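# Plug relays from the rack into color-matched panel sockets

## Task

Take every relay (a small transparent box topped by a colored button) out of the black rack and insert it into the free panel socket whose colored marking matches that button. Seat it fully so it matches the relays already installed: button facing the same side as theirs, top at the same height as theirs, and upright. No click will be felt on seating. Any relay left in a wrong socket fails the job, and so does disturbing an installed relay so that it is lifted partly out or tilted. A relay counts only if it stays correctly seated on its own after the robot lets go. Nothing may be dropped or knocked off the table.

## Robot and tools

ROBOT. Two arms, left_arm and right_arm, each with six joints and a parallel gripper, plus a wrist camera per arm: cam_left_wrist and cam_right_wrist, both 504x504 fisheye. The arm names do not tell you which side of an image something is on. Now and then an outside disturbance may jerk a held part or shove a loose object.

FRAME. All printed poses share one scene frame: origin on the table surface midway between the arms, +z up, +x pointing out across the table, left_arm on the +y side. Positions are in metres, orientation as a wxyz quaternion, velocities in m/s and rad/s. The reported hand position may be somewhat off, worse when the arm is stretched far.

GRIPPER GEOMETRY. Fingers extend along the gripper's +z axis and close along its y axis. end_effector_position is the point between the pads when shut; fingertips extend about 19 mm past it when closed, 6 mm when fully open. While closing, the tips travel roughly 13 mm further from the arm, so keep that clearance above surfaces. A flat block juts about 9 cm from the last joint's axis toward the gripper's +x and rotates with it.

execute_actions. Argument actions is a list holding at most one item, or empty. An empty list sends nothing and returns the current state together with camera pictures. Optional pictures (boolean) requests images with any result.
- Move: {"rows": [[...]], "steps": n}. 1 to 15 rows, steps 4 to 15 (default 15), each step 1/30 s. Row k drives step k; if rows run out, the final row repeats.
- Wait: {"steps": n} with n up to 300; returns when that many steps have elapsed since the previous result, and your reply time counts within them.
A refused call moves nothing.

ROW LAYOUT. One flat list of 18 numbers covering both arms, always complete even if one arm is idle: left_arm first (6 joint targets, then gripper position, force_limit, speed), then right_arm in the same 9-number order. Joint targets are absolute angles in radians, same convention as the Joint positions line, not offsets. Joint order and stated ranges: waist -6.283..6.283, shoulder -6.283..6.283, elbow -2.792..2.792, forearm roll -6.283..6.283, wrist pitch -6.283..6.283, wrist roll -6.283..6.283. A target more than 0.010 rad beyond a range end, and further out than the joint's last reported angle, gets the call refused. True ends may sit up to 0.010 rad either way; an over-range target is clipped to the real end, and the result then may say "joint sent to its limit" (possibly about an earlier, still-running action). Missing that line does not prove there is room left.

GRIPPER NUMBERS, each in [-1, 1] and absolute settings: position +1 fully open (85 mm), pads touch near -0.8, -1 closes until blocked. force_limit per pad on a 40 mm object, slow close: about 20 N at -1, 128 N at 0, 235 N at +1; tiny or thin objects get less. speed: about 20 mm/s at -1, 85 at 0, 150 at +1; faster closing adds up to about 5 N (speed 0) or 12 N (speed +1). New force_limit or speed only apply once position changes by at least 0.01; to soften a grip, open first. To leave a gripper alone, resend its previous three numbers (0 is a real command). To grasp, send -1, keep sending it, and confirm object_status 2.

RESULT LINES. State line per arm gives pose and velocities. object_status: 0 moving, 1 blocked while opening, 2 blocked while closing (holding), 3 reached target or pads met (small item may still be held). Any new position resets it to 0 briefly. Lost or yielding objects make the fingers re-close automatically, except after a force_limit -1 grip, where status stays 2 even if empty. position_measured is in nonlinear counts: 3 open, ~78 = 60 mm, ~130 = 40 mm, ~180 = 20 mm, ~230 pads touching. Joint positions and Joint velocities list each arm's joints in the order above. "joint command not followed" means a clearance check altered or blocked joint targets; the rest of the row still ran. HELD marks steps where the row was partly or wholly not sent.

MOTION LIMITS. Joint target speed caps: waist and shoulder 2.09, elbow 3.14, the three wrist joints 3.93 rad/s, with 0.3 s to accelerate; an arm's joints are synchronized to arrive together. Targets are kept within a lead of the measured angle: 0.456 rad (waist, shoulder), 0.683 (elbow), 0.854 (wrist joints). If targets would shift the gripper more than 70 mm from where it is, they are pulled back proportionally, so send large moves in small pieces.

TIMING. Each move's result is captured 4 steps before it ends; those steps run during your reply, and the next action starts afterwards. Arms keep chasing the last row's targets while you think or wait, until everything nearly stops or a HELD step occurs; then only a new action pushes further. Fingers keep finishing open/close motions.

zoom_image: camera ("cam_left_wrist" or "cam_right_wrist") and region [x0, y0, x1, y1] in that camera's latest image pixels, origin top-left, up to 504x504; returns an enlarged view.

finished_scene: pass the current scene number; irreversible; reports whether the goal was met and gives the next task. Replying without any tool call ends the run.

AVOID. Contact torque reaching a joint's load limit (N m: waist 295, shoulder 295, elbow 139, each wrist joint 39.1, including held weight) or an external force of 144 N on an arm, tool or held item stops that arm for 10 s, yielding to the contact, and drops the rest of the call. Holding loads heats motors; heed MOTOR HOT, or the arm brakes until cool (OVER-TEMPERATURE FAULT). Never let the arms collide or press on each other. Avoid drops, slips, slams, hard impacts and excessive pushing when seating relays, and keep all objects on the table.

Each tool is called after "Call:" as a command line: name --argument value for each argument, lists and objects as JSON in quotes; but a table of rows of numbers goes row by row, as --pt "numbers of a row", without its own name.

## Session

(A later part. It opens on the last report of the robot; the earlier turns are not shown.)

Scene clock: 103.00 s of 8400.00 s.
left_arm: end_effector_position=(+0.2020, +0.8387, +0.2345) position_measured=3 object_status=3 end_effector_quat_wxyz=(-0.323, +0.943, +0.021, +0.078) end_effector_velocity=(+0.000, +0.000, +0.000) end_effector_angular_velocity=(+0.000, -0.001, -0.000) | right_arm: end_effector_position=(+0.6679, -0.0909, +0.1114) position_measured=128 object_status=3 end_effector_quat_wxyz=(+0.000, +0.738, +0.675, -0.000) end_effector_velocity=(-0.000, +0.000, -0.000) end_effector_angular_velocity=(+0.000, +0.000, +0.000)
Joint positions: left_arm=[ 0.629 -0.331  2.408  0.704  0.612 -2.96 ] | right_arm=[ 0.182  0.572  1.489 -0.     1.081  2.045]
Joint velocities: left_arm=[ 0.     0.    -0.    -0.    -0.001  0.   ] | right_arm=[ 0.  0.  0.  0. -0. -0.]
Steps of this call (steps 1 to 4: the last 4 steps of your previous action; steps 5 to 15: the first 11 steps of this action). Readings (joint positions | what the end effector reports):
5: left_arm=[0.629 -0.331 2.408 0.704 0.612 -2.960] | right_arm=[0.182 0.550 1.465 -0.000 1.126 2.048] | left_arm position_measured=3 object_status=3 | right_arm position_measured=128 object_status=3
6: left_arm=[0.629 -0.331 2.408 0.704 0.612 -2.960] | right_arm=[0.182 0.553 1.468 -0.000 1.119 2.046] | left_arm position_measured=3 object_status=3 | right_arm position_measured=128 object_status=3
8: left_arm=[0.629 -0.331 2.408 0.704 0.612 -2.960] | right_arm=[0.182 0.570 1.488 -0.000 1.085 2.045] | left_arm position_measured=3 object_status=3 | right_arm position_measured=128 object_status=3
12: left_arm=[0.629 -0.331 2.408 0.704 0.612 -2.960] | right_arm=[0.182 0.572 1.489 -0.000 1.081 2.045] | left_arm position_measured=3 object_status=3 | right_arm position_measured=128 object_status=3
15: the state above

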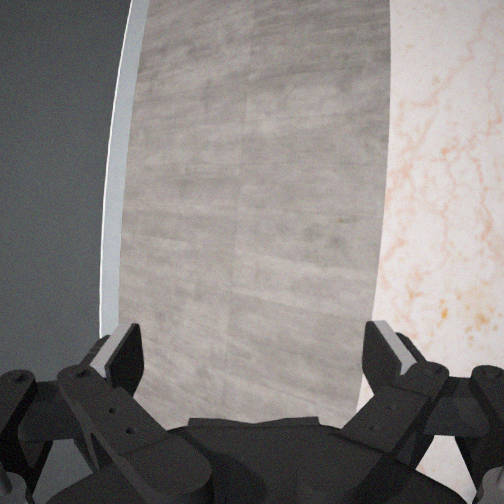

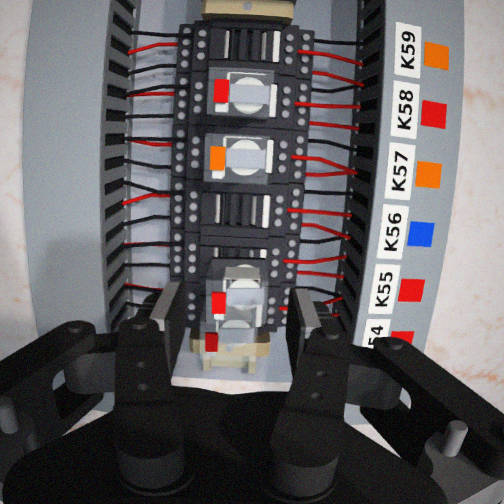

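Call:
execute_actions --actions '[{"rows":[[0.629,-0.331,2.408,0.704,0.612,-2.96,1,0,0,0.182,0.5935,1.5089,0,1.039,2.045,0,-0.8,0],[0.629,-0.331,2.408,0.704,0.612,-2.96,1,0,0,0.182,0.5935,1.5089,0,1.039,2.045,0,-0.8,0],[0.629,-0.331,2.408,0.704,0.612,-2.96,1,0,0,0.182,0.5935,1.5089,0,1.039,2.045,0,-0.8,0],[0.629,-0.331,2.408,0.704,0.612,-2.96,1,0,0,0.182,0.5935,1.5089,0,1.039,2.045,0,-0.8,0],[0.629,-0.331,2.408,0.704,0.612,-2.96,1,0,0,0.182,0.5935,1.5089,0,1.039,2.045,0,-0.8,0],[0.629,-0.331,2.408,0.704,0.612,-2.96,1,0,0,0.182,0.5935,1.5089,0,1.039,2.045,-1,-0.8,0]],"steps":15}]'

Call:
execute_actions --actions '[{"rows":[[0.629,-0.331,2.408,0.704,0.612,-2.96,1,0,0,0.182,0.5935,1.5089,0,1.039,2.045,-1,-0.8,0],[0.629,-0.331,2.408,0.704,0.612,-2.96,1,0,0,0.182,0.5935,1.5089,0,1.039,2.045,-1,-0.8,0],[0.629,-0.331,2.408,0.704,0.612,-2.96,1,0,0,0.182,0.5935,1.5089,0,1.039,2.045,-1,-0.8,0],[0.629,-0.331,2.408,0.704,0.612,-2.96,1,0,0,0.182,0.5935,1.5089,0,1.039,2.045,-1,-0.8,0],[0.629,-0.331,2.408,0.704,0.612,-2.96,1,0,0,0.1835,0.5935,1.5089,0,1.039,2.047,-1,-0.8,0],[0.629,-0.331,2.408,0.704,0.612,-2.96,1,0,0,0.1835,0.5935,1.5089,0,1.039,2.047,-1,-0.8,0],[0.629,-0.331,2.408,0.704,0.612,-2.96,1,0,0,0.185,0.5935,1.5089,0,1.039,2.048,-1,-0.8,0],[0.629,-0.331,2.408,0.704,0.612,-2.96,1,0,0,0.185,0.5935,1.5089,0,1.039,2.048,-1,-0.8,0],[0.629,-0.331,2.408,0.704,0.612,-2.96,1,0,0,0.1865,0.5935,1.5089,0,1.039,2.05,-1,-0.8,0]],"steps":15}]'

Call:
execute_actions --actions '[]'

Scene clock: 104.07 s of 8400.00 s.
left_arm: end_effector_position=(+0.2020, +0.8387, +0.2345) position_measured=3 object_status=3 end_effector_quat_wxyz=(-0.323, +0.943, +0.021, +0.078) end_effector_velocity=(+0.000, -0.000, +0.000) end_effector_angular_velocity=(+0.000, -0.001, -0.000) | right_arm: end_effector_position=(+0.6678, -0.0910, +0.0839) position_measured=152 object_status=0 end_effector_quat_wxyz=(+0.000, +0.738, +0.675, +0.000) end_effector_velocity=(+0.000, -0.001, +0.001) end_effector_angular_velocity=(-0.000, -0.001, -0.000)
Joint positions: left_arm=[ 0.629 -0.331  2.408  0.704  0.612 -2.96 ] | right_arm=[ 0.182  0.594  1.509 -0.     1.039  2.045]
Joint velocities: left_arm=[-0. -0.  0.  0. -0. -0.] | right_arm=[-0.001 -0.001 -0.    -0.001 -0.    -0.   ]
Steps of this call (steps 1 to 4: the last 4 steps of your previous action; steps 5 to 15: the robot went on to your last target; steps 16 to 21: nothing new was sent; steps 22 to 32: the first 11 steps of this action). Readings (joint positions | what the end effector reports):
22: left_arm=[0.629 -0.331 2.408 0.704 0.612 -2.960] | right_arm=[0.182 0.572 1.489 0.000 1.080 2.045] | left_arm position_measured=3 object_status=3 | right_arm position_measured=128 object_status=3
23: left_arm=[0.629 -0.331 2.408 0.704 0.612 -2.960] | right_arm=[0.182 0.575 1.492 0.000 1.073 2.045] | left_arm position_measured=3 object_status=3 | right_arm position_measured=128 object_status=3
25: left_arm=[0.629 -0.331 2.408 0.704 0.612 -2.960] | right_arm=[0.182 0.592 1.509 -0.000 1.042 2.045] | left_arm position_measured=3 object_status=3 | right_arm position_measured=128 object_status=3
29: left_arm=[0.629 -0.331 2.408 0.704 0.612 -2.960] | right_arm=[0.182 0.594 1.509 -0.000 1.039 2.045] | left_arm position_measured=3 object_status=3 | right_arm position_measured=133 object_status=0
32: the state above

Scene clock: 104.57 s of 8400.00 s.
left_arm: end_effector_position=(+0.2020, +0.8387, +0.2345) position_measured=3 object_status=3 end_effector_quat_wxyz=(-0.323, +0.943, +0.021, +0.078) end_effector_velocity=(-0.000, +0.000, +0.001) end_effector_angular_velocity=(+0.001, -0.000, +0.000) | right_arm: end_effector_position=(+0.6662, -0.0876, +0.0839) position_measured=164 object_status=2 end_effector_quat_wxyz=(+0.000, +0.738, +0.675, +0.000) end_effector_velocity=(-0.002, +0.004, +0.000) end_effector_angular_velocity=(+0.000, -0.000, -0.002)
Joint positions: left_arm=[ 0.629 -0.331  2.408  0.704  0.612 -2.96 ] | right_arm=[0.187 0.594 1.509 0.    1.039 2.05 ]
Joint velocities: left_arm=[ 0.001 -0.    -0.001 -0.     0.     0.001] | right_arm=[ 0.005 -0.    -0.    -0.    -0.     0.007]
Steps of this call (steps 1 to 4: the last 4 steps of your previous action; steps 5 to 15: the first 11 steps of this action). Readings (joint positions | what the end effector reports):
5: left_arm=[0.629 -0.331 2.408 0.704 0.612 -2.960] | right_arm=[0.182 0.594 1.509 0.000 1.039 2.045] | left_arm position_measured=3 object_status=3 | right_arm position_measured=164 object_status=0
6: left_arm=[0.629 -0.331 2.408 0.704 0.612 -2.960] | right_arm=[0.182 0.594 1.509 0.000 1.039 2.045] | left_arm position_measured=3 object_status=3 | right_arm position_measured=164 object_status=0
8: left_arm=[0.629 -0.331 2.408 0.704 0.612 -2.960] | right_arm=[0.182 0.594 1.509 0.000 1.039 2.045] | left_arm position_measured=3 object_status=3 | right_arm position_measured=164 object_status=2
12: left_arm=[0.629 -0.331 2.408 0.704 0.612 -2.960] | right_arm=[0.184 0.594 1.509 0.000 1.039 2.047] | left_arm position_measured=3 object_status=3 | right_arm position_measured=164 object_status=2
15: the state above

Scene clock: 104.70 s of 8400.00 s.
left_arm: end_effector_position=(+0.2020, +0.8387, +0.2345) position_measured=3 object_status=3 end_effector_quat_wxyz=(-0.323, +0.943, +0.021, +0.078) end_effector_velocity=(-0.000, +0.000, -0.000) end_effector_angular_velocity=(-0.001, +0.001, +0.001) | right_arm: end_effector_position=(+0.6662, -0.0876, +0.0839) position_measured=164 object_status=2 end_effector_quat_wxyz=(+0.000, +0.738, +0.675, +0.000) end_effector_velocity=(-0.000, +0.000, -0.001) end_effector_angular_velocity=(-0.001, +0.002, -0.000)
Joint positions: left_arm=[ 0.629 -0.331  2.408  0.704  0.612 -2.96 ] | right_arm=[0.187 0.594 1.509 0.    1.039 2.05 ]
Joint velocities: left_arm=[ 0.001  0.     0.    -0.     0.     0.   ] | right_arm=[ 0.     0.002  0.     0.    -0.     0.001]
Kept back: nothing.
Steps of this call (steps 1 to 4: the last 4 steps of your previous action). Readings (joint positions | what the end effector reports):
1: left_arm=[0.629 -0.331 2.408 0.704 0.612 -2.960] | right_arm=[0.187 0.594 1.509 0.000 1.039 2.050] | left_arm position_measured=3 object_status=3 | right_arm position_measured=164 object_status=2
2: left_arm=[0.629 -0.331 2.408 0.704 0.612 -2.960] | right_arm=[0.187 0.594 1.509 0.000 1.039 2.050] | left_arm position_measured=3 object_status=3 | right_arm position_measured=164 object_status=2
4: the state above

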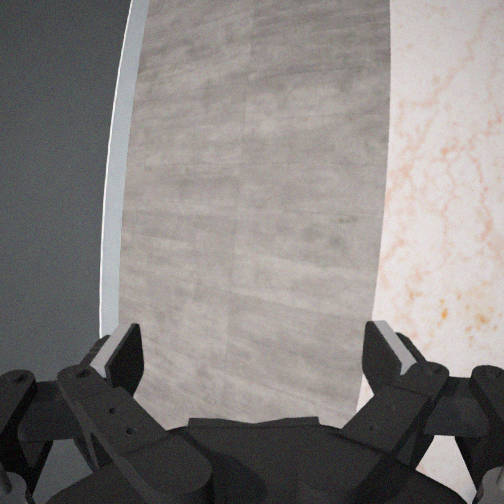

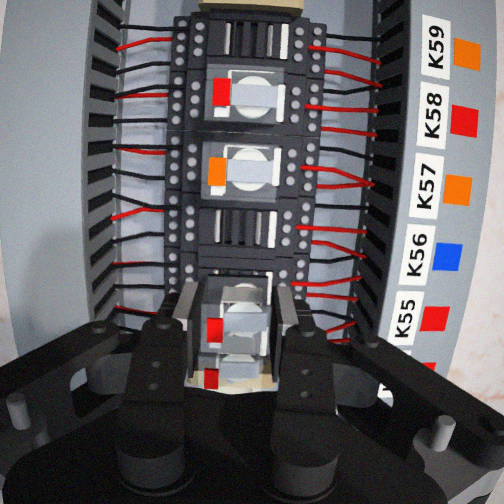

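Call:
execute_actions --actions '[{"rows":[[0.629,-0.331,2.408,0.704,0.612,-2.96,1,0,0,0.1865,0.5935,1.5089,0,1.039,2.05,0,-0.8,0],[0.629,-0.331,2.408,0.704,0.612,-2.96,1,0,0,0.1865,0.5935,1.5089,0,1.039,2.05,0,-0.8,0],[0.629,-0.331,2.408,0.704,0.612,-2.96,1,0,0,0.1865,0.5935,1.5089,0,1.039,2.05,0,-0.8,0],[0.629,-0.331,2.408,0.704,0.612,-2.96,1,0,0,0.1865,0.5935,1.5089,0,1.039,2.05,0,-0.8,0],[0.629,-0.331,2.408,0.704,0.612,-2.96,1,0,0,0.1865,0.5935,1.5089,0,1.039,2.05,0,-0.8,0],[0.629,-0.331,2.408,0.704,0.612,-2.96,1,0,0,0.1865,0.5935,1.5089,0,1.039,2.05,0,-0.8,0],[0.629,-0.331,2.408,0.704,0.612,-2.96,1,0,0,0.1865,0.5935,1.5089,0,1.039,2.05,0,-0.8,0],[0.629,-0.331,2.408,0.704,0.612,-2.96,1,0,0,0.1865,0.55,1.465,0,1.1265,2.05,0,-0.8,0]],"steps":15}]'

Call:
execute_actions --actions '[{"rows":[[0.629,-0.331,2.408,0.704,0.612,-2.96,1,0,0,0.18,0.56,1.43,0,1.15,3.0,1,-0.8,0]],"steps":15}]'

Call:
execute_actions --actions '[{"rows":[[0.629,-0.331,2.408,0.704,0.612,-2.96,1,0,0,0.174,0.59,1.39,0,1.161,3.604,1,-0.8,0]],"steps":15}]'

Call:
execute_actions --actions '[{"rows":[[0.629,-0.331,2.408,0.704,0.612,-2.96,1,0,0,0.174,0.6168,1.3571,0,1.1677,3.604,1,-0.8,0]],"steps":15}]' --pictures true

Call:
zoom_image --camera "cam_right_wrist" --region '[130,250,370,390]'

Scene clock: 105.50 s of 8400.00 s.
left_arm: end_effector_position=(+0.2020, +0.8387, +0.2345) position_measured=3 object_status=3 end_effector_quat_wxyz=(-0.323, +0.943, +0.021, +0.078) end_effector_velocity=(+0.000, -0.000, +0.000) end_effector_angular_velocity=(+0.000, +0.001, -0.002) | right_arm: end_effector_position=(+0.6669, -0.0873, +0.1213) position_measured=129 object_status=0 end_effector_quat_wxyz=(-0.000, +0.738, +0.675, -0.000) end_effector_velocity=(+0.026, +0.013, +0.600) end_effector_angular_velocity=(+0.046, -0.094, -0.003)
Joint positions: left_arm=[ 0.629 -0.331  2.408  0.704  0.612 -2.96 ] | right_arm=[0.187 0.566 1.48  0.    1.096 2.05 ]
Joint velocities: left_arm=[-0.001 -0.    -0.    -0.     0.     0.001] | right_arm=[ 0.    -0.447 -0.462  0.008  0.804 -0.   ]
Steps of this call (steps 1 to 13: the robot went on to your last target; steps 14 to 24: the first 11 steps of this action). Readings (joint positions | what the end effector reports):
14: left_arm=[0.629 -0.331 2.408 0.704 0.612 -2.960] | right_arm=[0.187 0.594 1.509 0.000 1.039 2.050] | left_arm position_measured=3 object_status=3 | right_arm position_measured=164 object_status=0
15: left_arm=[0.629 -0.331 2.408 0.704 0.612 -2.960] | right_arm=[0.187 0.594 1.509 0.000 1.039 2.050] | left_arm position_measured=3 object_status=3 | right_arm position_measured=164 object_status=0
17: left_arm=[0.629 -0.331 2.408 0.704 0.612 -2.960] | right_arm=[0.187 0.594 1.509 0.000 1.039 2.050] | left_arm position_measured=3 object_status=3 | right_arm position_measured=155 object_status=0
21: left_arm=[0.629 -0.331 2.408 0.704 0.612 -2.960] | right_arm=[0.187 0.593 1.509 0.000 1.039 2.050] | left_arm position_measured=3 object_status=3 | right_arm position_measured=132 object_status=0
24: the state above

Scene clock: 106.00 s of 8400.00 s.
left_arm: end_effector_position=(+0.2020, +0.8387, +0.2345) position_measured=3 object_status=3 end_effector_quat_wxyz=(-0.323, +0.943, +0.021, +0.078) end_effector_velocity=(-0.000, +0.000, +0.000) end_effector_angular_velocity=(+0.001, -0.002, +0.001) | right_arm: end_effector_position=(+0.6758, -0.0879, +0.1485) position_measured=68 object_status=0 end_effector_quat_wxyz=(+0.000, +0.918, +0.395, +0.001) end_effector_velocity=(+0.034, -0.003, +0.024) end_effector_angular_velocity=(+0.004, -0.001, -2.690)
Joint positions: left_arm=[ 0.629 -0.331  2.408  0.704  0.612 -2.96 ] | right_arm=[0.182 0.557 1.44  0.    1.143 2.714]
Joint velocities: left_arm=[ 0.001 -0.    -0.     0.    -0.001 -0.001] | right_arm=[-0.018  0.027 -0.091 -0.     0.062  2.672]
Steps of this call (steps 1 to 4: the last 4 steps of your previous action; steps 5 to 15: the first 11 steps of this action). Readings (joint positions | what the end effector reports):
5: left_arm=[0.629 -0.331 2.408 0.704 0.612 -2.960] | right_arm=[0.187 0.549 1.465 0.000 1.126 2.050] | left_arm position_measured=3 object_status=3 | right_arm position_measured=129 object_status=0
6: left_arm=[0.629 -0.331 2.408 0.704 0.612 -2.960] | right_arm=[0.186 0.550 1.465 0.000 1.127 2.058] | left_arm position_measured=3 object_status=3 | right_arm position_measured=128 object_status=0
8: left_arm=[0.629 -0.331 2.408 0.704 0.612 -2.960] | right_arm=[0.186 0.550 1.463 0.000 1.128 2.113] | left_arm position_measured=3 object_status=3 | right_arm position_measured=119 object_status=0
12: left_arm=[0.629 -0.331 2.408 0.704 0.612 -2.960] | right_arm=[0.184 0.554 1.451 0.000 1.136 2.399] | left_arm position_measured=3 object_status=3 | right_arm position_measured=91 object_status=0
15: the state above

Scene clock: 106.50 s of 8400.00 s.
left_arm: end_effector_position=(+0.2020, +0.8387, +0.2345) position_measured=3 object_status=3 end_effector_quat_wxyz=(-0.323, +0.943, +0.021, +0.078) end_effector_velocity=(-0.001, +0.001, +0.000) end_effector_angular_velocity=(+0.001, +0.000, +0.002) | right_arm: end_effector_position=(+0.6966, -0.0864, +0.1464) position_measured=3 object_status=0 end_effector_quat_wxyz=(-0.000, +1.000, -0.026, +0.000) end_effector_velocity=(+0.031, +0.003, -0.013) end_effector_angular_velocity=(-0.001, +0.004, -0.884)
Joint positions: left_arm=[ 0.629 -0.331  2.408  0.704  0.612 -2.96 ] | right_arm=[ 0.174  0.588  1.392 -0.     1.16   3.572]
Joint velocities: left_arm=[ 0.003 -0.    -0.     0.     0.     0.001] | right_arm=[-0.01   0.055 -0.066 -0.     0.015  0.874]
Steps of this call (steps 1 to 4: the last 4 steps of your previous action; steps 5 to 15: the first 11 steps of this action). Readings (joint positions | what the end effector reports):
5: left_arm=[0.629 -0.331 2.408 0.704 0.612 -2.960] | right_arm=[0.180 0.560 1.430 0.000 1.150 2.987] | left_arm position_measured=3 object_status=3 | right_arm position_measured=30 object_status=0
6: left_arm=[0.629 -0.331 2.408 0.704 0.612 -2.960] | right_arm=[0.180 0.560 1.429 -0.000 1.150 3.012] | left_arm position_measured=3 object_status=3 | right_arm position_measured=23 object_status=0
8: left_arm=[0.629 -0.331 2.408 0.704 0.612 -2.960] | right_arm=[0.179 0.563 1.425 -0.000 1.152 3.102] | left_arm position_measured=3 object_status=3 | right_arm position_measured=10 object_status=0
12: left_arm=[0.629 -0.331 2.408 0.704 0.612 -2.960] | right_arm=[0.176 0.579 1.404 -0.000 1.158 3.418] | left_arm position_measured=3 object_status=3 | right_arm position_measured=3 object_status=0
15: the state above

Scene clock: 107.00 s of 8400.00 s.
left_arm: end_effector_position=(+0.2020, +0.8387, +0.2345) position_measured=3 object_status=3 end_effector_quat_wxyz=(-0.323, +0.943, +0.021, +0.078) end_effector_velocity=(+0.000, -0.000, +0.000) end_effector_angular_velocity=(+0.000, -0.000, +0.000) | right_arm: end_effector_position=(+0.7115, -0.0808, +0.1395) position_measured=3 object_status=3 end_effector_quat_wxyz=(+0.000, +0.999, -0.042, -0.000) end_effector_velocity=(-0.000, +0.001, +0.000) end_effector_angular_velocity=(+0.000, -0.000, +0.001)
Joint positions: left_arm=[ 0.629 -0.331  2.408  0.704  0.612 -2.96 ] | right_arm=[ 0.174  0.617  1.357 -0.     1.168  3.604]
Joint velocities: left_arm=[-0.    -0.    -0.     0.     0.001 -0.   ] | right_arm=[ 0.001 -0.     0.     0.    -0.     0.   ]
Steps of this call (steps 1 to 4: the last 4 steps of your previous action; steps 5 to 15: the first 11 steps of this action). Readings (joint positions | what the end effector reports):
5: left_arm=[0.629 -0.331 2.408 0.704 0.612 -2.960] | right_arm=[0.174 0.590 1.390 -0.000 1.161 3.604] | left_arm position_measured=3 object_status=3 | right_arm position_measured=3 object_status=3
6: left_arm=[0.629 -0.331 2.408 0.704 0.612 -2.960] | right_arm=[0.174 0.594 1.385 -0.000 1.162 3.604] | left_arm position_measured=3 object_status=3 | right_arm position_measured=3 object_status=3
8: left_arm=[0.629 -0.331 2.408 0.704 0.612 -2.960] | right_arm=[0.174 0.613 1.361 -0.000 1.167 3.604] | left_arm position_measured=3 object_status=3 | right_arm position_measured=3 object_status=3
12: left_arm=[0.629 -0.331 2.408 0.704 0.612 -2.960] | right_arm=[0.174 0.617 1.357 -0.000 1.168 3.604] | left_arm position_measured=3 object_status=3 | right_arm position_measured=3 object_status=3
15: the state above

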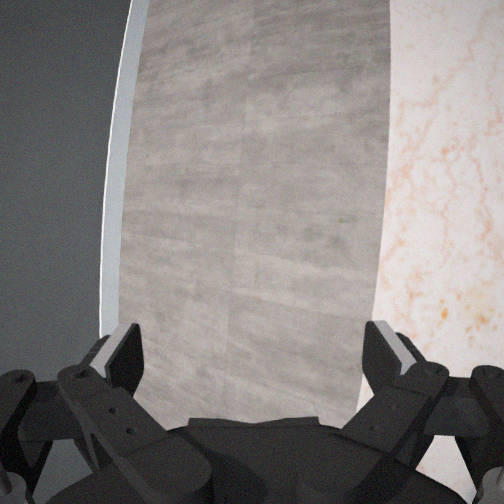

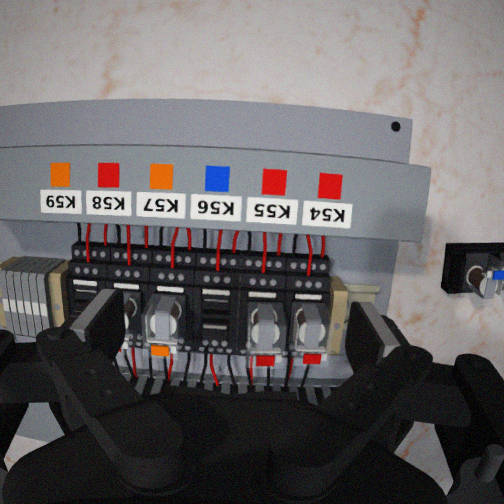

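Region (130, 250, 370, 390) of cam_right_wrist's 504x504 image, scaled by 2.100, with more detail than that image has; it fills the top 294 rows of this view, and the rest is white.

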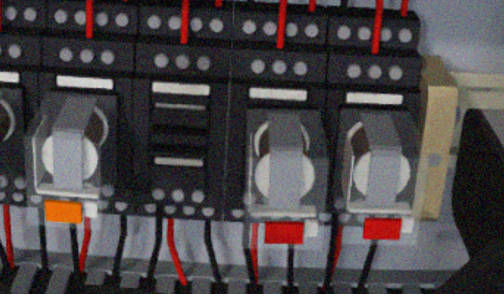

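Call:
execute_actions --actions '[{"rows":[[0.629,-0.331,2.408,0.704,0.612,-2.96,1,0,0,0.183,0.55,1.465,0,1.1265,2.9,0,-0.8,0]],"steps":15}]'

Call:
execute_actions --actions '[{"rows":[[0.629,-0.331,2.408,0.704,0.612,-2.96,1,0,0,0.183,0.55,1.465,0,1.1265,2.046,0,-0.8,0]],"steps":15}]'

Call:
execute_actions --actions '[{"rows":[[0.629,-0.331,2.408,0.704,0.612,-2.96,1,0,0,0.183,0.5935,1.5089,0,1.039,2.046,0,-0.8,0],[0.629,-0.331,2.408,0.704,0.612,-2.96,1,0,0,0.183,0.5935,1.5089,0,1.039,2.046,0,-0.8,0],[0.629,-0.331,2.408,0.704,0.612,-2.96,1,0,0,0.183,0.5935,1.5089,0,1.039,2.046,0,-0.8,0],[0.629,-0.331,2.408,0.704,0.612,-2.96,1,0,0,0.183,0.5935,1.5089,0,1.039,2.046,0,-0.8,0],[0.629,-0.331,2.408,0.704,0.612,-2.96,1,0,0,0.183,0.5935,1.5089,0,1.039,2.046,0,-0.8,0],[0.629,-0.331,2.408,0.704,0.612,-2.96,1,0,0,0.183,0.5935,1.5089,0,1.039,2.046,0,-0.8,0],[0.629,-0.331,2.408,0.704,0.612,-2.96,1,0,0,0.183,0.5935,1.5089,0,1.039,2.046,0,-0.8,0],[0.629,-0.331,2.408,0.704,0.612,-2.96,1,0,0,0.183,0.5935,1.5089,0,1.039,2.046,0,-0.8,0],[0.629,-0.331,2.408,0.704,0.612,-2.96,1,0,0,0.183,0.5935,1.5089,0,1.039,2.046,-1,-0.8,0]],"steps":15}]'

Call:
execute_actions --actions '[{"rows":[[0.629,-0.331,2.408,0.704,0.612,-2.96,1,0,0,0.183,0.5935,1.5089,0,1.039,2.046,-1,-0.8,0],[0.629,-0.331,2.408,0.704,0.612,-2.96,1,0,0,0.183,0.5935,1.5089,0,1.039,2.046,-1,-0.8,0],[0.629,-0.331,2.408,0.704,0.612,-2.96,1,0,0,0.183,0.5935,1.5089,0,1.039,2.046,-1,-0.8,0],[0.629,-0.331,2.408,0.704,0.612,-2.96,1,0,0,0.183,0.5935,1.5089,0,1.039,2.046,-1,-0.8,0],[0.629,-0.331,2.408,0.704,0.612,-2.96,1,0,0,0.183,0.5935,1.5089,0,1.039,2.046,-1,-0.8,0],[0.629,-0.331,2.408,0.704,0.612,-2.96,1,0,0,0.183,0.5935,1.5089,0,1.039,2.046,-1,-0.8,0],[0.629,-0.331,2.408,0.704,0.612,-2.96,1,0,0,0.184,0.5935,1.5089,0,1.039,2.047,-1,-0.8,0],[0.629,-0.331,2.408,0.704,0.612,-2.96,1,0,0,0.184,0.5935,1.5089,0,1.039,2.047,-1,-0.8,0],[0.629,-0.331,2.408,0.704,0.612,-2.96,1,0,0,0.1855,0.5935,1.5089,0,1.039,2.0485,-1,-0.8,0]],"steps":15}]' --pictures true

Scene clock: 108.00 s of 8400.00 s.
left_arm: end_effector_position=(+0.2020, +0.8387, +0.2345) position_measured=3 object_status=3 end_effector_quat_wxyz=(-0.323, +0.943, +0.021, +0.078) end_effector_velocity=(+0.001, -0.000, +0.001) end_effector_angular_velocity=(+0.001, -0.001, -0.003) | right_arm: end_effector_position=(+0.6751, -0.0885, +0.1416) position_measured=64 object_status=0 end_effector_quat_wxyz=(+0.000, +0.968, +0.251, +0.000) end_effector_velocity=(-0.109, -0.025, +0.004) end_effector_angular_velocity=(+0.001, -0.002, +1.737)
Joint positions: left_arm=[ 0.629 -0.331  2.408  0.704  0.612 -2.96 ] | right_arm=[ 0.182  0.561  1.447 -0.     1.134  3.019]
Joint velocities: left_arm=[-0.002 -0.    -0.    -0.    -0.     0.001] | right_arm=[ 0.022 -0.164  0.263  0.    -0.101 -1.715]
Steps of this call (steps 1 to 4: the last 4 steps of your previous action; steps 5 to 15: the robot went on to your last target; steps 16 to 19: nothing new was sent; steps 20 to 30: the first 11 steps of this action). Readings (joint positions | what the end effector reports):
20: left_arm=[0.629 -0.331 2.408 0.704 0.612 -2.960] | right_arm=[0.174 0.617 1.357 -0.000 1.168 3.604] | left_arm position_measured=3 object_status=3 | right_arm position_measured=3 object_status=0
21: left_arm=[0.629 -0.331 2.408 0.704 0.612 -2.960] | right_arm=[0.174 0.616 1.358 -0.000 1.168 3.597] | left_arm position_measured=3 object_status=3 | right_arm position_measured=4 object_status=0
23: left_arm=[0.629 -0.331 2.408 0.704 0.612 -2.960] | right_arm=[0.175 0.611 1.367 -0.000 1.165 3.541] | left_arm position_measured=3 object_status=3 | right_arm position_measured=13 object_status=0
27: left_arm=[0.629 -0.331 2.408 0.704 0.612 -2.960] | right_arm=[0.178 0.584 1.410 -0.000 1.148 3.256] | left_arm position_measured=3 object_status=3 | right_arm position_measured=41 object_status=0
30: the state above

Scene clock: 108.50 s of 8400.00 s.
left_arm: end_effector_position=(+0.2020, +0.8387, +0.2345) position_measured=3 object_status=3 end_effector_quat_wxyz=(-0.323, +0.943, +0.021, +0.078) end_effector_velocity=(-0.000, +0.000, -0.000) end_effector_angular_velocity=(+0.000, +0.001, -0.001) | right_arm: end_effector_position=(+0.6676, -0.0902, +0.1417) position_measured=128 object_status=0 end_effector_quat_wxyz=(+0.000, +0.806, +0.592, +0.000) end_effector_velocity=(-0.001, +0.001, -0.001) end_effector_angular_velocity=(-0.001, +0.001, +2.316)
Joint positions: left_arm=[ 0.629 -0.331  2.408  0.704  0.612 -2.96 ] | right_arm=[ 0.183  0.55   1.465 -0.     1.127  2.261]
Joint velocities: left_arm=[ 0.     0.    -0.    -0.    -0.     0.001] | right_arm=[ 0.001  0.001  0.     0.     0.    -2.315]
Steps of this call (steps 1 to 4: the last 4 steps of your previous action; steps 5 to 15: the first 11 steps of this action). Readings (joint positions | what the end effector reports):
5: left_arm=[0.629 -0.331 2.408 0.704 0.612 -2.960] | right_arm=[0.183 0.550 1.465 -0.000 1.127 2.900] | left_arm position_measured=3 object_status=3 | right_arm position_measured=101 object_status=0
6: left_arm=[0.629 -0.331 2.408 0.704 0.612 -2.960] | right_arm=[0.183 0.550 1.465 -0.000 1.127 2.893] | left_arm position_measured=3 object_status=3 | right_arm position_measured=109 object_status=0
8: left_arm=[0.629 -0.331 2.408 0.704 0.612 -2.960] | right_arm=[0.183 0.550 1.465 -0.000 1.127 2.837] | left_arm position_measured=3 object_status=3 | right_arm position_measured=122 object_status=0
12: left_arm=[0.629 -0.331 2.408 0.704 0.612 -2.960] | right_arm=[0.183 0.550 1.465 -0.000 1.127 2.551] | left_arm position_measured=3 object_status=3 | right_arm position_measured=128 object_status=0
15: the state above

Scene clock: 109.00 s of 8400.00 s.
left_arm: end_effector_position=(+0.2020, +0.8387, +0.2345) position_measured=3 object_status=3 end_effector_quat_wxyz=(-0.323, +0.943, +0.021, +0.078) end_effector_velocity=(+0.000, -0.000, -0.000) end_effector_angular_velocity=(+0.000, +0.000, -0.001) | right_arm: end_effector_position=(+0.6675, -0.0902, +0.0839) position_measured=133 object_status=0 end_effector_quat_wxyz=(+0.000, +0.738, +0.675, +0.000) end_effector_velocity=(-0.001, +0.000, -0.001) end_effector_angular_velocity=(-0.000, +0.001, +0.001)
Joint positions: left_arm=[ 0.629 -0.331  2.408  0.704  0.612 -2.96 ] | right_arm=[ 0.183  0.594  1.509 -0.     1.039  2.046]
Joint velocities: left_arm=[-0.001  0.    -0.    -0.    -0.     0.001] | right_arm=[ 0.001 -0.001  0.002  0.    -0.    -0.   ]
Steps of this call (steps 1 to 4: the last 4 steps of your previous action; steps 5 to 15: the first 11 steps of this action). Readings (joint positions | what the end effector reports):
5: left_arm=[0.629 -0.331 2.408 0.704 0.612 -2.960] | right_arm=[0.183 0.550 1.465 0.000 1.126 2.049] | left_arm position_measured=3 object_status=3 | right_arm position_measured=128 object_status=3
6: left_arm=[0.629 -0.331 2.408 0.704 0.612 -2.960] | right_arm=[0.183 0.553 1.468 0.000 1.119 2.047] | left_arm position_measured=3 object_status=3 | right_arm position_measured=128 object_status=3
8: left_arm=[0.629 -0.331 2.408 0.704 0.612 -2.960] | right_arm=[0.183 0.577 1.494 0.000 1.069 2.046] | left_arm position_measured=3 object_status=3 | right_arm position_measured=128 object_status=3
12: left_arm=[0.629 -0.331 2.408 0.704 0.612 -2.960] | right_arm=[0.183 0.594 1.509 -0.000 1.039 2.046] | left_arm position_measured=3 object_status=3 | right_arm position_measured=128 object_status=3
15: the state above

Scene clock: 109.50 s of 8400.00 s.
left_arm: end_effector_position=(+0.2020, +0.8387, +0.2345) position_measured=3 object_status=3 end_effector_quat_wxyz=(-0.323, +0.943, +0.021, +0.078) end_effector_velocity=(-0.000, +0.000, +0.000) end_effector_angular_velocity=(+0.000, -0.001, +0.002) | right_arm: end_effector_position=(+0.6665, -0.0884, +0.0839) position_measured=164 object_status=2 end_effector_quat_wxyz=(+0.000, +0.738, +0.675, +0.000) end_effector_velocity=(-0.002, +0.005, +0.001) end_effector_angular_velocity=(+0.000, -0.001, -0.001)
Joint positions: left_arm=[ 0.629 -0.331  2.408  0.704  0.612 -2.96 ] | right_arm=[0.185 0.594 1.509 0.    1.039 2.048]
Joint velocities: left_arm=[ 0.001 -0.    -0.     0.     0.    -0.001] | right_arm=[ 0.007 -0.001  0.    -0.    -0.     0.008]
Steps of this call (steps 1 to 4: the last 4 steps of your previous action; steps 5 to 15: the first 11 steps of this action). Readings (joint positions | what the end effector reports):
5: left_arm=[0.629 -0.331 2.408 0.704 0.612 -2.960] | right_arm=[0.183 0.594 1.509 0.000 1.039 2.046] | left_arm position_measured=3 object_status=3 | right_arm position_measured=164 object_status=0
6: left_arm=[0.629 -0.331 2.408 0.704 0.612 -2.960] | right_arm=[0.183 0.594 1.509 0.000 1.039 2.046] | left_arm position_measured=3 object_status=3 | right_arm position_measured=164 object_status=0
8: left_arm=[0.629 -0.331 2.408 0.704 0.612 -2.960] | right_arm=[0.183 0.594 1.509 0.000 1.039 2.046] | left_arm position_measured=3 object_status=3 | right_arm position_measured=164 object_status=0
12: left_arm=[0.629 -0.331 2.408 0.704 0.612 -2.960] | right_arm=[0.183 0.594 1.509 0.000 1.039 2.046] | left_arm position_measured=3 object_status=3 | right_arm position_measured=164 object_status=2
15: the state above

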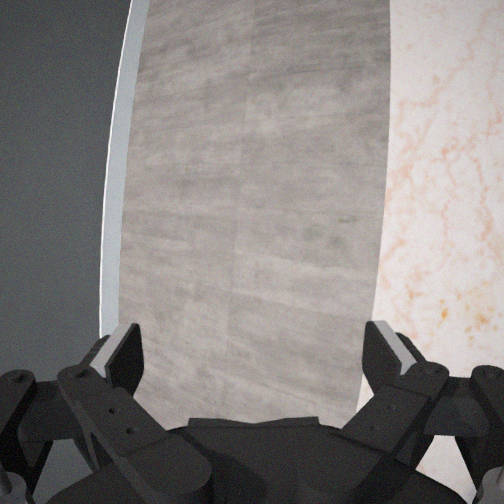

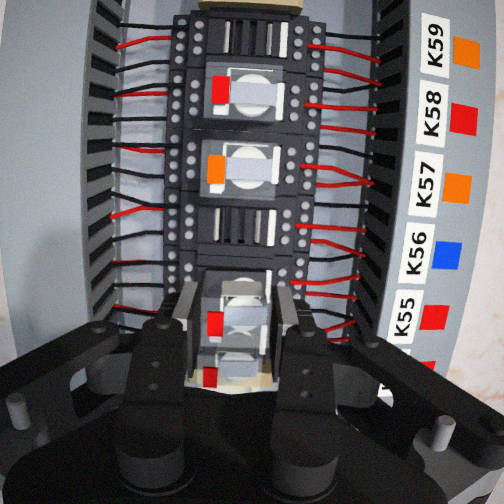

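Call:
execute_actions --actions '[{"rows":[[0.629,-0.331,2.408,0.704,0.612,-2.96,1,0,0,0.1855,0.5935,1.5089,0,1.039,2.0485,-0.3,0.6,0],[0.629,-0.331,2.408,0.704,0.612,-2.96,1,0,0,0.1855,0.5935,1.5089,0,1.039,2.0485,-0.3,0.6,0],[0.629,-0.331,2.408,0.704,0.612,-2.96,1,0,0,0.1855,0.5935,1.5089,0,1.039,2.0485,-0.3,0.6,0],[0.629,-0.331,2.408,0.704,0.612,-2.96,1,0,0,0.1855,0.5935,1.5089,0,1.039,2.0485,-0.3,0.6,0],[0.629,-0.331,2.408,0.704,0.612,-2.96,1,0,0,0.1855,0.5935,1.5089,0,1.039,2.0485,-1,0.6,-0.5]],"steps":15}]'

Call:
execute_actions --actions '[{"rows":[[0.629,-0.331,2.408,0.704,0.612,-2.96,1,0,0,0.1855,0.5935,1.5089,0,1.039,2.0485,-1,0.6,-0.5],[0.629,-0.331,2.408,0.704,0.612,-2.96,1,0,0,0.1855,0.5935,1.5089,0,1.039,2.0485,-1,0.6,-0.5],[0.629,-0.331,2.408,0.704,0.612,-2.96,1,0,0,0.1855,0.5943,1.5096,0,1.0375,2.0485,-1,0.6,-0.5],[0.629,-0.331,2.408,0.704,0.612,-2.96,1,0,0,0.1855,0.5943,1.5096,0,1.0375,2.0485,-1,0.6,-0.5],[0.629,-0.331,2.408,0.704,0.612,-2.96,1,0,0,0.1855,0.5943,1.5096,0,1.0375,2.0485,-1,0.6,-0.5],[0.629,-0.331,2.408,0.704,0.612,-2.96,1,0,0,0.1855,0.5951,1.5103,0,1.036,2.0485,-1,0.6,-0.5],[0.629,-0.331,2.408,0.704,0.612,-2.96,1,0,0,0.1855,0.5951,1.5103,0,1.036,2.0485,-1,0.6,-0.5],[0.629,-0.331,2.408,0.704,0.612,-2.96,1,0,0,0.1855,0.5951,1.5103,0,1.036,2.0485,-1,0.6,-0.5],[0.629,-0.331,2.408,0.704,0.612,-2.96,1,0,0,0.1855,0.5959,1.511,0,1.0345,2.0485,-1,0.6,-0.5],[0.629,-0.331,2.408,0.704,0.612,-2.96,1,0,0,0.1855,0.5959,1.511,0,1.0345,2.0485,-1,0.6,-0.5],[0.629,-0.331,2.408,0.704,0.612,-2.96,1,0,0,0.1855,0.5959,1.511,0,1.0345,2.0485,-1,0.6,-0.5],[0.629,-0.331,2.408,0.704,0.612,-2.96,1,0,0,0.1855,0.5967,1.5117,0,1.033,2.0485,-1,0.6,-0.5]],"steps":15}]'

Call:
execute_actions --actions '[{"steps":8}]' --pictures true

Scene clock: 110.43 s of 8400.00 s.
left_arm: end_effector_position=(+0.2020, +0.8387, +0.2345) position_measured=3 object_status=3 end_effector_quat_wxyz=(-0.323, +0.943, +0.021, +0.078) end_effector_velocity=(+0.000, -0.001, -0.001) end_effector_angular_velocity=(-0.001, +0.001, -0.001) | right_arm: end_effector_position=(+0.6665, -0.0884, +0.0839) position_measured=173 object_status=0 end_effector_quat_wxyz=(+0.000, +0.738, +0.675, +0.000) end_effector_velocity=(+0.000, -0.001, -0.001) end_effector_angular_velocity=(-0.000, +0.001, -0.001)
Joint positions: left_arm=[ 0.629 -0.331  2.408  0.704  0.612 -2.96 ] | right_arm=[0.185 0.594 1.509 0.    1.039 2.049]
Joint velocities: left_arm=[-0.001  0.001  0.001 -0.     0.001 -0.   ] | right_arm=[-0.001  0.001 -0.    -0.     0.     0.   ]
Steps of this call (steps 1 to 4: the last 4 steps of your previous action; steps 5 to 15: the robot went on to your last target; steps 16 to 17: nothing new was sent; steps 18 to 28: the first 11 steps of this action). Readings (joint positions | what the end effector reports):
18: left_arm=[0.629 -0.331 2.408 0.704 0.612 -2.960] | right_arm=[0.185 0.594 1.509 0.000 1.039 2.048] | left_arm position_measured=3 object_status=3 | right_arm position_measured=164 object_status=0
19: left_arm=[0.629 -0.331 2.408 0.704 0.612 -2.960] | right_arm=[0.186 0.594 1.509 0.000 1.039 2.048] | left_arm position_measured=3 object_status=3 | right_arm position_measured=164 object_status=0
21: left_arm=[0.629 -0.331 2.408 0.704 0.612 -2.960] | right_arm=[0.185 0.594 1.509 0.000 1.039 2.048] | left_arm position_measured=3 object_status=3 | right_arm position_measured=164 object_status=0
25: left_arm=[0.629 -0.331 2.408 0.704 0.612 -2.960] | right_arm=[0.186 0.594 1.509 0.000 1.039 2.048] | left_arm position_measured=3 object_status=3 | right_arm position_measured=167 object_status=0
28: the state above

Scene clock: 110.93 s of 8400.00 s.
left_arm: end_effector_position=(+0.2020, +0.8387, +0.2345) position_measured=3 object_status=3 end_effector_quat_wxyz=(-0.323, +0.943, +0.021, +0.078) end_effector_velocity=(-0.000, -0.000, +0.000) end_effector_angular_velocity=(+0.000, +0.002, -0.001) | right_arm: end_effector_position=(+0.6667, -0.0883, +0.0820) position_measured=173 object_status=2 end_effector_quat_wxyz=(+0.000, +0.738, +0.675, +0.001) end_effector_velocity=(-0.000, -0.001, -0.002) end_effector_angular_velocity=(+0.000, -0.000, -0.001)
Joint positions: left_arm=[ 0.629 -0.331  2.408  0.704  0.612 -2.96 ] | right_arm=[0.186 0.595 1.511 0.    1.035 2.049]
Joint velocities: left_arm=[-0.    -0.    -0.     0.     0.001  0.002] | right_arm=[-0.001  0.001  0.004  0.    -0.005  0.   ]
Steps of this call (steps 1 to 4: the last 4 steps of your previous action; steps 5 to 15: the first 11 steps of this action). Readings (joint positions | what the end effector reports):
5: left_arm=[0.629 -0.331 2.408 0.704 0.612 -2.960] | right_arm=[0.185 0.594 1.509 0.000 1.039 2.049] | left_arm position_measured=3 object_status=3 | right_arm position_measured=173 object_status=2
6: left_arm=[0.629 -0.331 2.408 0.704 0.612 -2.960] | right_arm=[0.186 0.594 1.509 0.000 1.039 2.049] | left_arm position_measured=3 object_status=3 | right_arm position_measured=173 object_status=2
8: left_arm=[0.629 -0.331 2.408 0.704 0.612 -2.960] | right_arm=[0.186 0.594 1.509 0.000 1.038 2.049] | left_arm position_measured=3 object_status=3 | right_arm position_measured=173 object_status=2
12: left_arm=[0.629 -0.331 2.408 0.704 0.612 -2.960] | right_arm=[0.186 0.594 1.510 0.000 1.036 2.049] | left_arm position_measured=3 object_status=3 | right_arm position_measured=173 object_status=2
15: the state above

Scene clock: 121.17 s of 8400.00 s.
left_arm: end_effector_position=(+0.2020, +0.8387, +0.2345) position_measured=3 object_status=3 end_effector_quat_wxyz=(-0.323, +0.943, +0.021, +0.078) end_effector_velocity=(+0.000, +0.000, +0.001) end_effector_angular_velocity=(+0.001, -0.000, +0.000) | right_arm: end_effector_position=(+0.6674, -0.0879, +0.0831) position_measured=173 object_status=2 end_effector_quat_wxyz=(+0.001, +0.738, +0.675, +0.002) end_effector_velocity=(-0.000, +0.000, -0.001) end_effector_angular_velocity=(-0.001, +0.001, +0.001)
Joint positions: left_arm=[ 0.629 -0.331  2.408  0.704  0.612 -2.96 ] | right_arm=[0.186 0.594 1.509 0.    1.034 2.049]
Joint velocities: left_arm=[ 0.    -0.    -0.001  0.     0.     0.   ] | right_arm=[ 0.001  0.002  0.    -0.    -0.     0.   ]
FORCE FAULT: contact force on the right arm reached its limit, and that arm stopped for 10 seconds. The contact can be on any part of that arm, not only on its tool. That arm's remaining commands of this call were not run. That arm holds still and accepts commands again. Move the arm away from the contact; if what it grips holds it there, let go first. Pushing or pulling that hard again can fault the arm again.
Kept back: nothing.
The stop of the right arm began at step 7 of this call (marked STOPPED below). From that step on that arm followed nothing that you had sent. Nothing is kept back now, and the robot has no last target.
Steps of this call (steps 1 to 4: the last 4 steps of your previous action; steps 5 to 8: the robot went on to your last target; steps 9 to 307: the stop continued). Readings (joint positions | what the end effector reports):
1: left_arm=[0.629 -0.331 2.408 0.704 0.612 -2.960] | right_arm=[0.186 0.595 1.511 0.000 1.035 2.049] | left_arm position_measured=3 object_status=3 | right_arm position_measured=173 object_status=2
2: left_arm=[0.629 -0.331 2.408 0.704 0.612 -2.960] | right_arm=[0.186 0.595 1.511 0.000 1.034 2.049] | left_arm position_measured=3 object_status=3 | right_arm position_measured=173 object_status=2
4: left_arm=[0.629 -0.331 2.408 0.704 0.612 -2.960] | right_arm=[0.186 0.596 1.511 0.000 1.033 2.049] | left_arm position_measured=3 object_status=3 | right_arm position_measured=173 object_status=2
7: left_arm=[0.629 -0.331 2.408 0.704 0.612 -2.960] | right_arm=[0.186 0.595 1.510 0.000 1.034 2.049] | left_arm position_measured=3 object_status=3 | right_arm position_measured=173 object_status=2 STOPPED (the right arm)
8: left_arm=[0.629 -0.331 2.408 0.704 0.612 -2.960] | right_arm=[0.186 0.594 1.510 0.000 1.034 2.049] | left_arm position_measured=3 object_status=3 | right_arm position_measured=173 object_status=2
307: the state above

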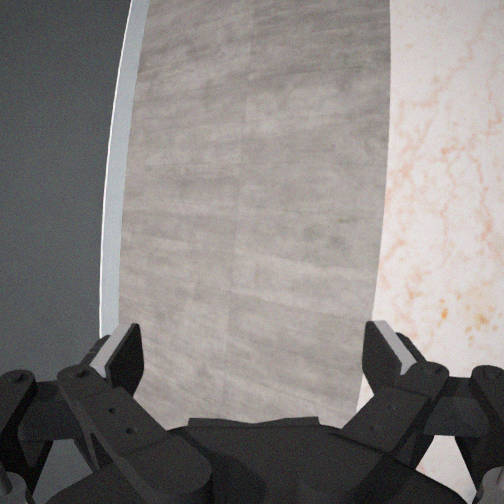

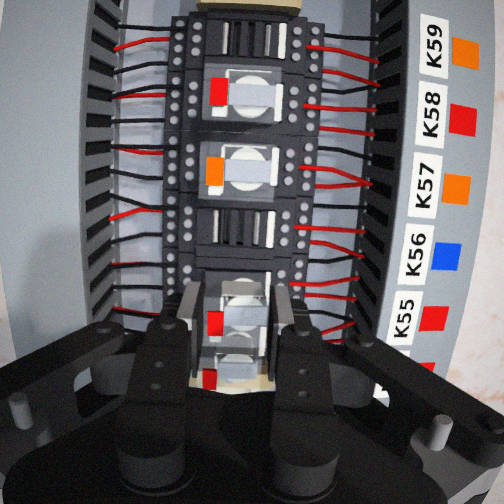

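Call:
execute_actions --actions '[{"rows":[[0.629,-0.331,2.408,0.704,0.612,-2.96,1,0,0,0.1855,0.5935,1.5089,0,1.039,2.0485,0,-0.8,0],[0.629,-0.331,2.408,0.704,0.612,-2.96,1,0,0,0.1855,0.5935,1.5089,0,1.039,2.0485,0,-0.8,0],[0.629,-0.331,2.408,0.704,0.612,-2.96,1,0,0,0.1855,0.5935,1.5089,0,1.039,2.0485,0,-0.8,0],[0.629,-0.331,2.408,0.704,0.612,-2.96,1,0,0,0.1855,0.5935,1.5089,0,1.039,2.0485,0,-0.8,0],[0.629,-0.331,2.408,0.704,0.612,-2.96,1,0,0,0.1855,0.5935,1.5089,0,1.039,2.0485,0,-0.8,0],[0.629,-0.331,2.408,0.704,0.612,-2.96,1,0,0,0.1855,0.5935,1.5089,0,1.039,2.0485,0,-0.8,0],[0.629,-0.331,2.408,0.704,0.612,-2.96,1,0,0,0.1855,0.5935,1.5089,0,1.039,2.0485,0,-0.8,0],[0.629,-0.331,2.408,0.704,0.612,-2.96,1,0,0,0.1855,0.5935,1.5089,0,1.039,2.0485,0,-0.8,0],[0.629,-0.331,2.408,0.704,0.612,-2.96,1,0,0,0.1855,0.55,1.465,0,1.1265,2.05,0,-0.8,0]],"steps":15}]'

Call:
execute_actions --actions '[{"rows":[[0.629,-0.331,2.408,0.704,0.612,-2.96,1,0,0,0.18,0.56,1.43,0,1.15,3.0,1,-0.8,0]],"steps":15}]'

Call:
execute_actions --actions '[{"rows":[[0.629,-0.331,2.408,0.704,0.612,-2.96,1,0,0,0.174,0.59,1.39,0,1.161,3.604,1,-0.8,0]],"steps":15}]'

Call:
execute_actions --actions '[{"rows":[[0.629,-0.331,2.408,0.704,0.612,-2.96,1,0,0,0.174,0.6168,1.3571,0,1.1677,3.604,1,-0.8,0]],"steps":15}]' --pictures true

Call:
zoom_image --camera "cam_right_wrist" --region '[130,250,370,390]'

Scene clock: 121.97 s of 8400.00 s.
left_arm: end_effector_position=(+0.2020, +0.8387, +0.2345) position_measured=3 object_status=3 end_effector_quat_wxyz=(-0.323, +0.943, +0.021, +0.078) end_effector_velocity=(+0.000, -0.000, -0.000) end_effector_angular_velocity=(-0.000, +0.001, -0.001) | right_arm: end_effector_position=(+0.6666, -0.0885, +0.1009) position_measured=130 object_status=0 end_effector_quat_wxyz=(-0.000, +0.738, +0.675, -0.001) end_effector_velocity=(+0.016, +0.006, +0.537) end_effector_angular_velocity=(+0.003, -0.009, -0.013)
Joint positions: left_arm=[ 0.629 -0.331  2.408  0.704  0.612 -2.96 ] | right_arm=[ 0.185  0.581  1.496 -0.     1.067  2.049]
Joint velocities: left_arm=[-0.     0.     0.    -0.    -0.     0.001] | right_arm=[-0.001 -0.4   -0.42  -0.     0.81   0.012]
Steps of this call (steps 1 to 13: nothing new was sent; steps 14 to 24: the first 11 steps of this action). Readings (joint positions | what the end effector reports):
14: left_arm=[0.629 -0.331 2.408 0.704 0.612 -2.960] | right_arm=[0.186 0.594 1.509 0.000 1.035 2.049] | left_arm position_measured=3 object_status=3 | right_arm position_measured=173 object_status=0
15: left_arm=[0.629 -0.331 2.408 0.704 0.612 -2.960] | right_arm=[0.186 0.594 1.509 0.000 1.037 2.049] | left_arm position_measured=3 object_status=3 | right_arm position_measured=173 object_status=0
17: left_arm=[0.629 -0.331 2.408 0.704 0.612 -2.960] | right_arm=[0.186 0.594 1.509 0.000 1.039 2.049] | left_arm position_measured=3 object_status=3 | right_arm position_measured=163 object_status=0
21: left_arm=[0.629 -0.331 2.408 0.704 0.612 -2.960] | right_arm=[0.186 0.594 1.509 0.000 1.039 2.049] | left_arm position_measured=3 object_status=3 | right_arm position_measured=136 object_status=0
24: the state above

Scene clock: 122.47 s of 8400.00 s.
left_arm: end_effector_position=(+0.2020, +0.8387, +0.2345) position_measured=3 object_status=3 end_effector_quat_wxyz=(-0.323, +0.943, +0.021, +0.078) end_effector_velocity=(+0.000, +0.000, +0.001) end_effector_angular_velocity=(+0.001, -0.001, +0.000) | right_arm: end_effector_position=(+0.6759, -0.0881, +0.1485) position_measured=68 object_status=0 end_effector_quat_wxyz=(+0.000, +0.919, +0.395, +0.001) end_effector_velocity=(+0.033, +0.001, +0.024) end_effector_angular_velocity=(+0.005, -0.001, -2.686)
Joint positions: left_arm=[ 0.629 -0.331  2.408  0.704  0.612 -2.96 ] | right_arm=[0.182 0.557 1.44  0.    1.143 2.714]
Joint velocities: left_arm=[ 0.001  0.    -0.001 -0.    -0.001  0.001] | right_arm=[-0.014  0.027 -0.091  0.     0.062  2.672]
Steps of this call (steps 1 to 4: the last 4 steps of your previous action; steps 5 to 15: the first 11 steps of this action). Readings (joint positions | what the end effector reports):
5: left_arm=[0.629 -0.331 2.408 0.704 0.612 -2.960] | right_arm=[0.185 0.549 1.465 0.000 1.126 2.050] | left_arm position_measured=3 object_status=3 | right_arm position_measured=129 object_status=0
6: left_arm=[0.629 -0.331 2.408 0.704 0.612 -2.960] | right_arm=[0.185 0.550 1.465 0.000 1.127 2.057] | left_arm position_measured=3 object_status=3 | right_arm position_measured=128 object_status=0
8: left_arm=[0.629 -0.331 2.408 0.704 0.612 -2.960] | right_arm=[0.185 0.550 1.463 0.000 1.128 2.113] | left_arm position_measured=3 object_status=3 | right_arm position_measured=119 object_status=0
12: left_arm=[0.629 -0.331 2.408 0.704 0.612 -2.960] | right_arm=[0.183 0.554 1.451 0.000 1.136 2.399] | left_arm position_measured=3 object_status=3 | right_arm position_measured=91 object_status=0
15: the state above

Scene clock: 122.97 s of 8400.00 s.
left_arm: end_effector_position=(+0.2020, +0.8387, +0.2345) position_measured=3 object_status=3 end_effector_quat_wxyz=(-0.323, +0.943, +0.021, +0.078) end_effector_velocity=(-0.000, +0.000, -0.000) end_effector_angular_velocity=(-0.000, +0.002, -0.001) | right_arm: end_effector_position=(+0.6966, -0.0864, +0.1464) position_measured=3 object_status=0 end_effector_quat_wxyz=(-0.000, +1.000, -0.026, +0.000) end_effector_velocity=(+0.031, +0.003, -0.012) end_effector_angular_velocity=(-0.001, +0.002, -0.884)
Joint positions: left_arm=[ 0.629 -0.331  2.408  0.704  0.612 -2.96 ] | right_arm=[ 0.174  0.588  1.392 -0.     1.16   3.572]
Joint velocities: left_arm=[ 0.     0.    -0.     0.     0.001  0.002] | right_arm=[-0.01   0.054 -0.066 -0.001  0.015  0.874]
Steps of this call (steps 1 to 4: the last 4 steps of your previous action; steps 5 to 15: the first 11 steps of this action). Readings (joint positions | what the end effector reports):
5: left_arm=[0.629 -0.331 2.408 0.704 0.612 -2.960] | right_arm=[0.180 0.560 1.430 0.000 1.150 2.987] | left_arm position_measured=3 object_status=3 | right_arm position_measured=30 object_status=0
6: left_arm=[0.629 -0.331 2.408 0.704 0.612 -2.960] | right_arm=[0.180 0.560 1.429 -0.000 1.150 3.012] | left_arm position_measured=3 object_status=3 | right_arm position_measured=23 object_status=0
8: left_arm=[0.629 -0.331 2.408 0.704 0.612 -2.960] | right_arm=[0.179 0.563 1.425 -0.000 1.152 3.102] | left_arm position_measured=3 object_status=3 | right_arm position_measured=10 object_status=0
12: left_arm=[0.629 -0.331 2.408 0.704 0.612 -2.960] | right_arm=[0.176 0.579 1.404 -0.000 1.158 3.418] | left_arm position_measured=3 object_status=3 | right_arm position_measured=3 object_status=0
15: the state above

Scene clock: 123.47 s of 8400.00 s.
left_arm: end_effector_position=(+0.2020, +0.8387, +0.2345) position_measured=3 object_status=3 end_effector_quat_wxyz=(-0.323, +0.943, +0.021, +0.078) end_effector_velocity=(+0.000, -0.000, -0.000) end_effector_angular_velocity=(-0.000, -0.000, -0.001) | right_arm: end_effector_position=(+0.7115, -0.0808, +0.1395) position_measured=3 object_status=3 end_effector_quat_wxyz=(+0.000, +0.999, -0.042, -0.000) end_effector_velocity=(-0.000, +0.001, +0.000) end_effector_angular_velocity=(+0.001, -0.000, +0.000)
Joint positions: left_arm=[ 0.629 -0.331  2.408  0.704  0.612 -2.96 ] | right_arm=[ 0.174  0.617  1.357 -0.     1.168  3.604]
Joint velocities: left_arm=[-0.001 -0.     0.    -0.    -0.    -0.   ] | right_arm=[ 0.001 -0.001  0.     0.001 -0.     0.   ]
Steps of this call (steps 1 to 4: the last 4 steps of your previous action; steps 5 to 15: the first 11 steps of this action). Readings (joint positions | what the end effector reports):
5: left_arm=[0.629 -0.331 2.408 0.704 0.612 -2.960] | right_arm=[0.174 0.590 1.390 -0.000 1.161 3.604] | left_arm position_measured=3 object_status=3 | right_arm position_measured=3 object_status=3
6: left_arm=[0.629 -0.331 2.408 0.704 0.612 -2.960] | right_arm=[0.174 0.594 1.385 -0.000 1.162 3.604] | left_arm position_measured=3 object_status=3 | right_arm position_measured=3 object_status=3
8: left_arm=[0.629 -0.331 2.408 0.704 0.612 -2.960] | right_arm=[0.174 0.613 1.361 -0.000 1.167 3.604] | left_arm position_measured=3 object_status=3 | right_arm position_measured=3 object_status=3
12: left_arm=[0.629 -0.331 2.408 0.704 0.612 -2.960] | right_arm=[0.174 0.617 1.357 -0.000 1.168 3.604] | left_arm position_measured=3 object_status=3 | right_arm position_measured=3 object_status=3
15: the state above

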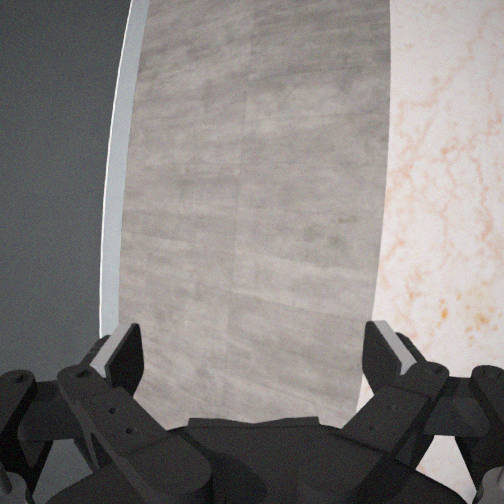

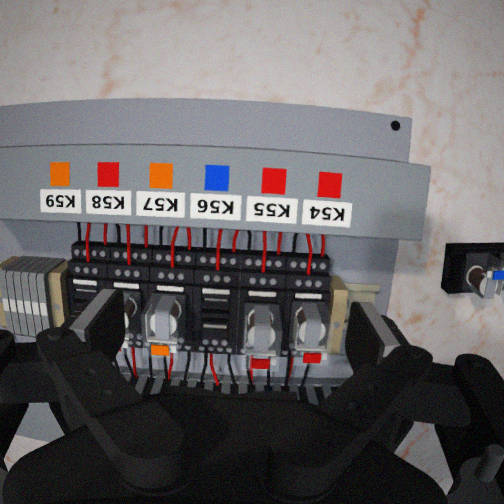

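Region (130, 250, 370, 390) of cam_right_wrist's 504x504 image, scaled by 2.100, with more detail than that image has; it fills the top 294 rows of this view, and the rest is white.

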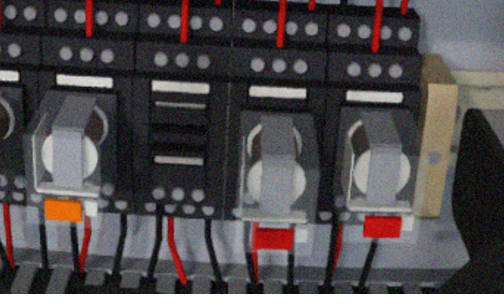

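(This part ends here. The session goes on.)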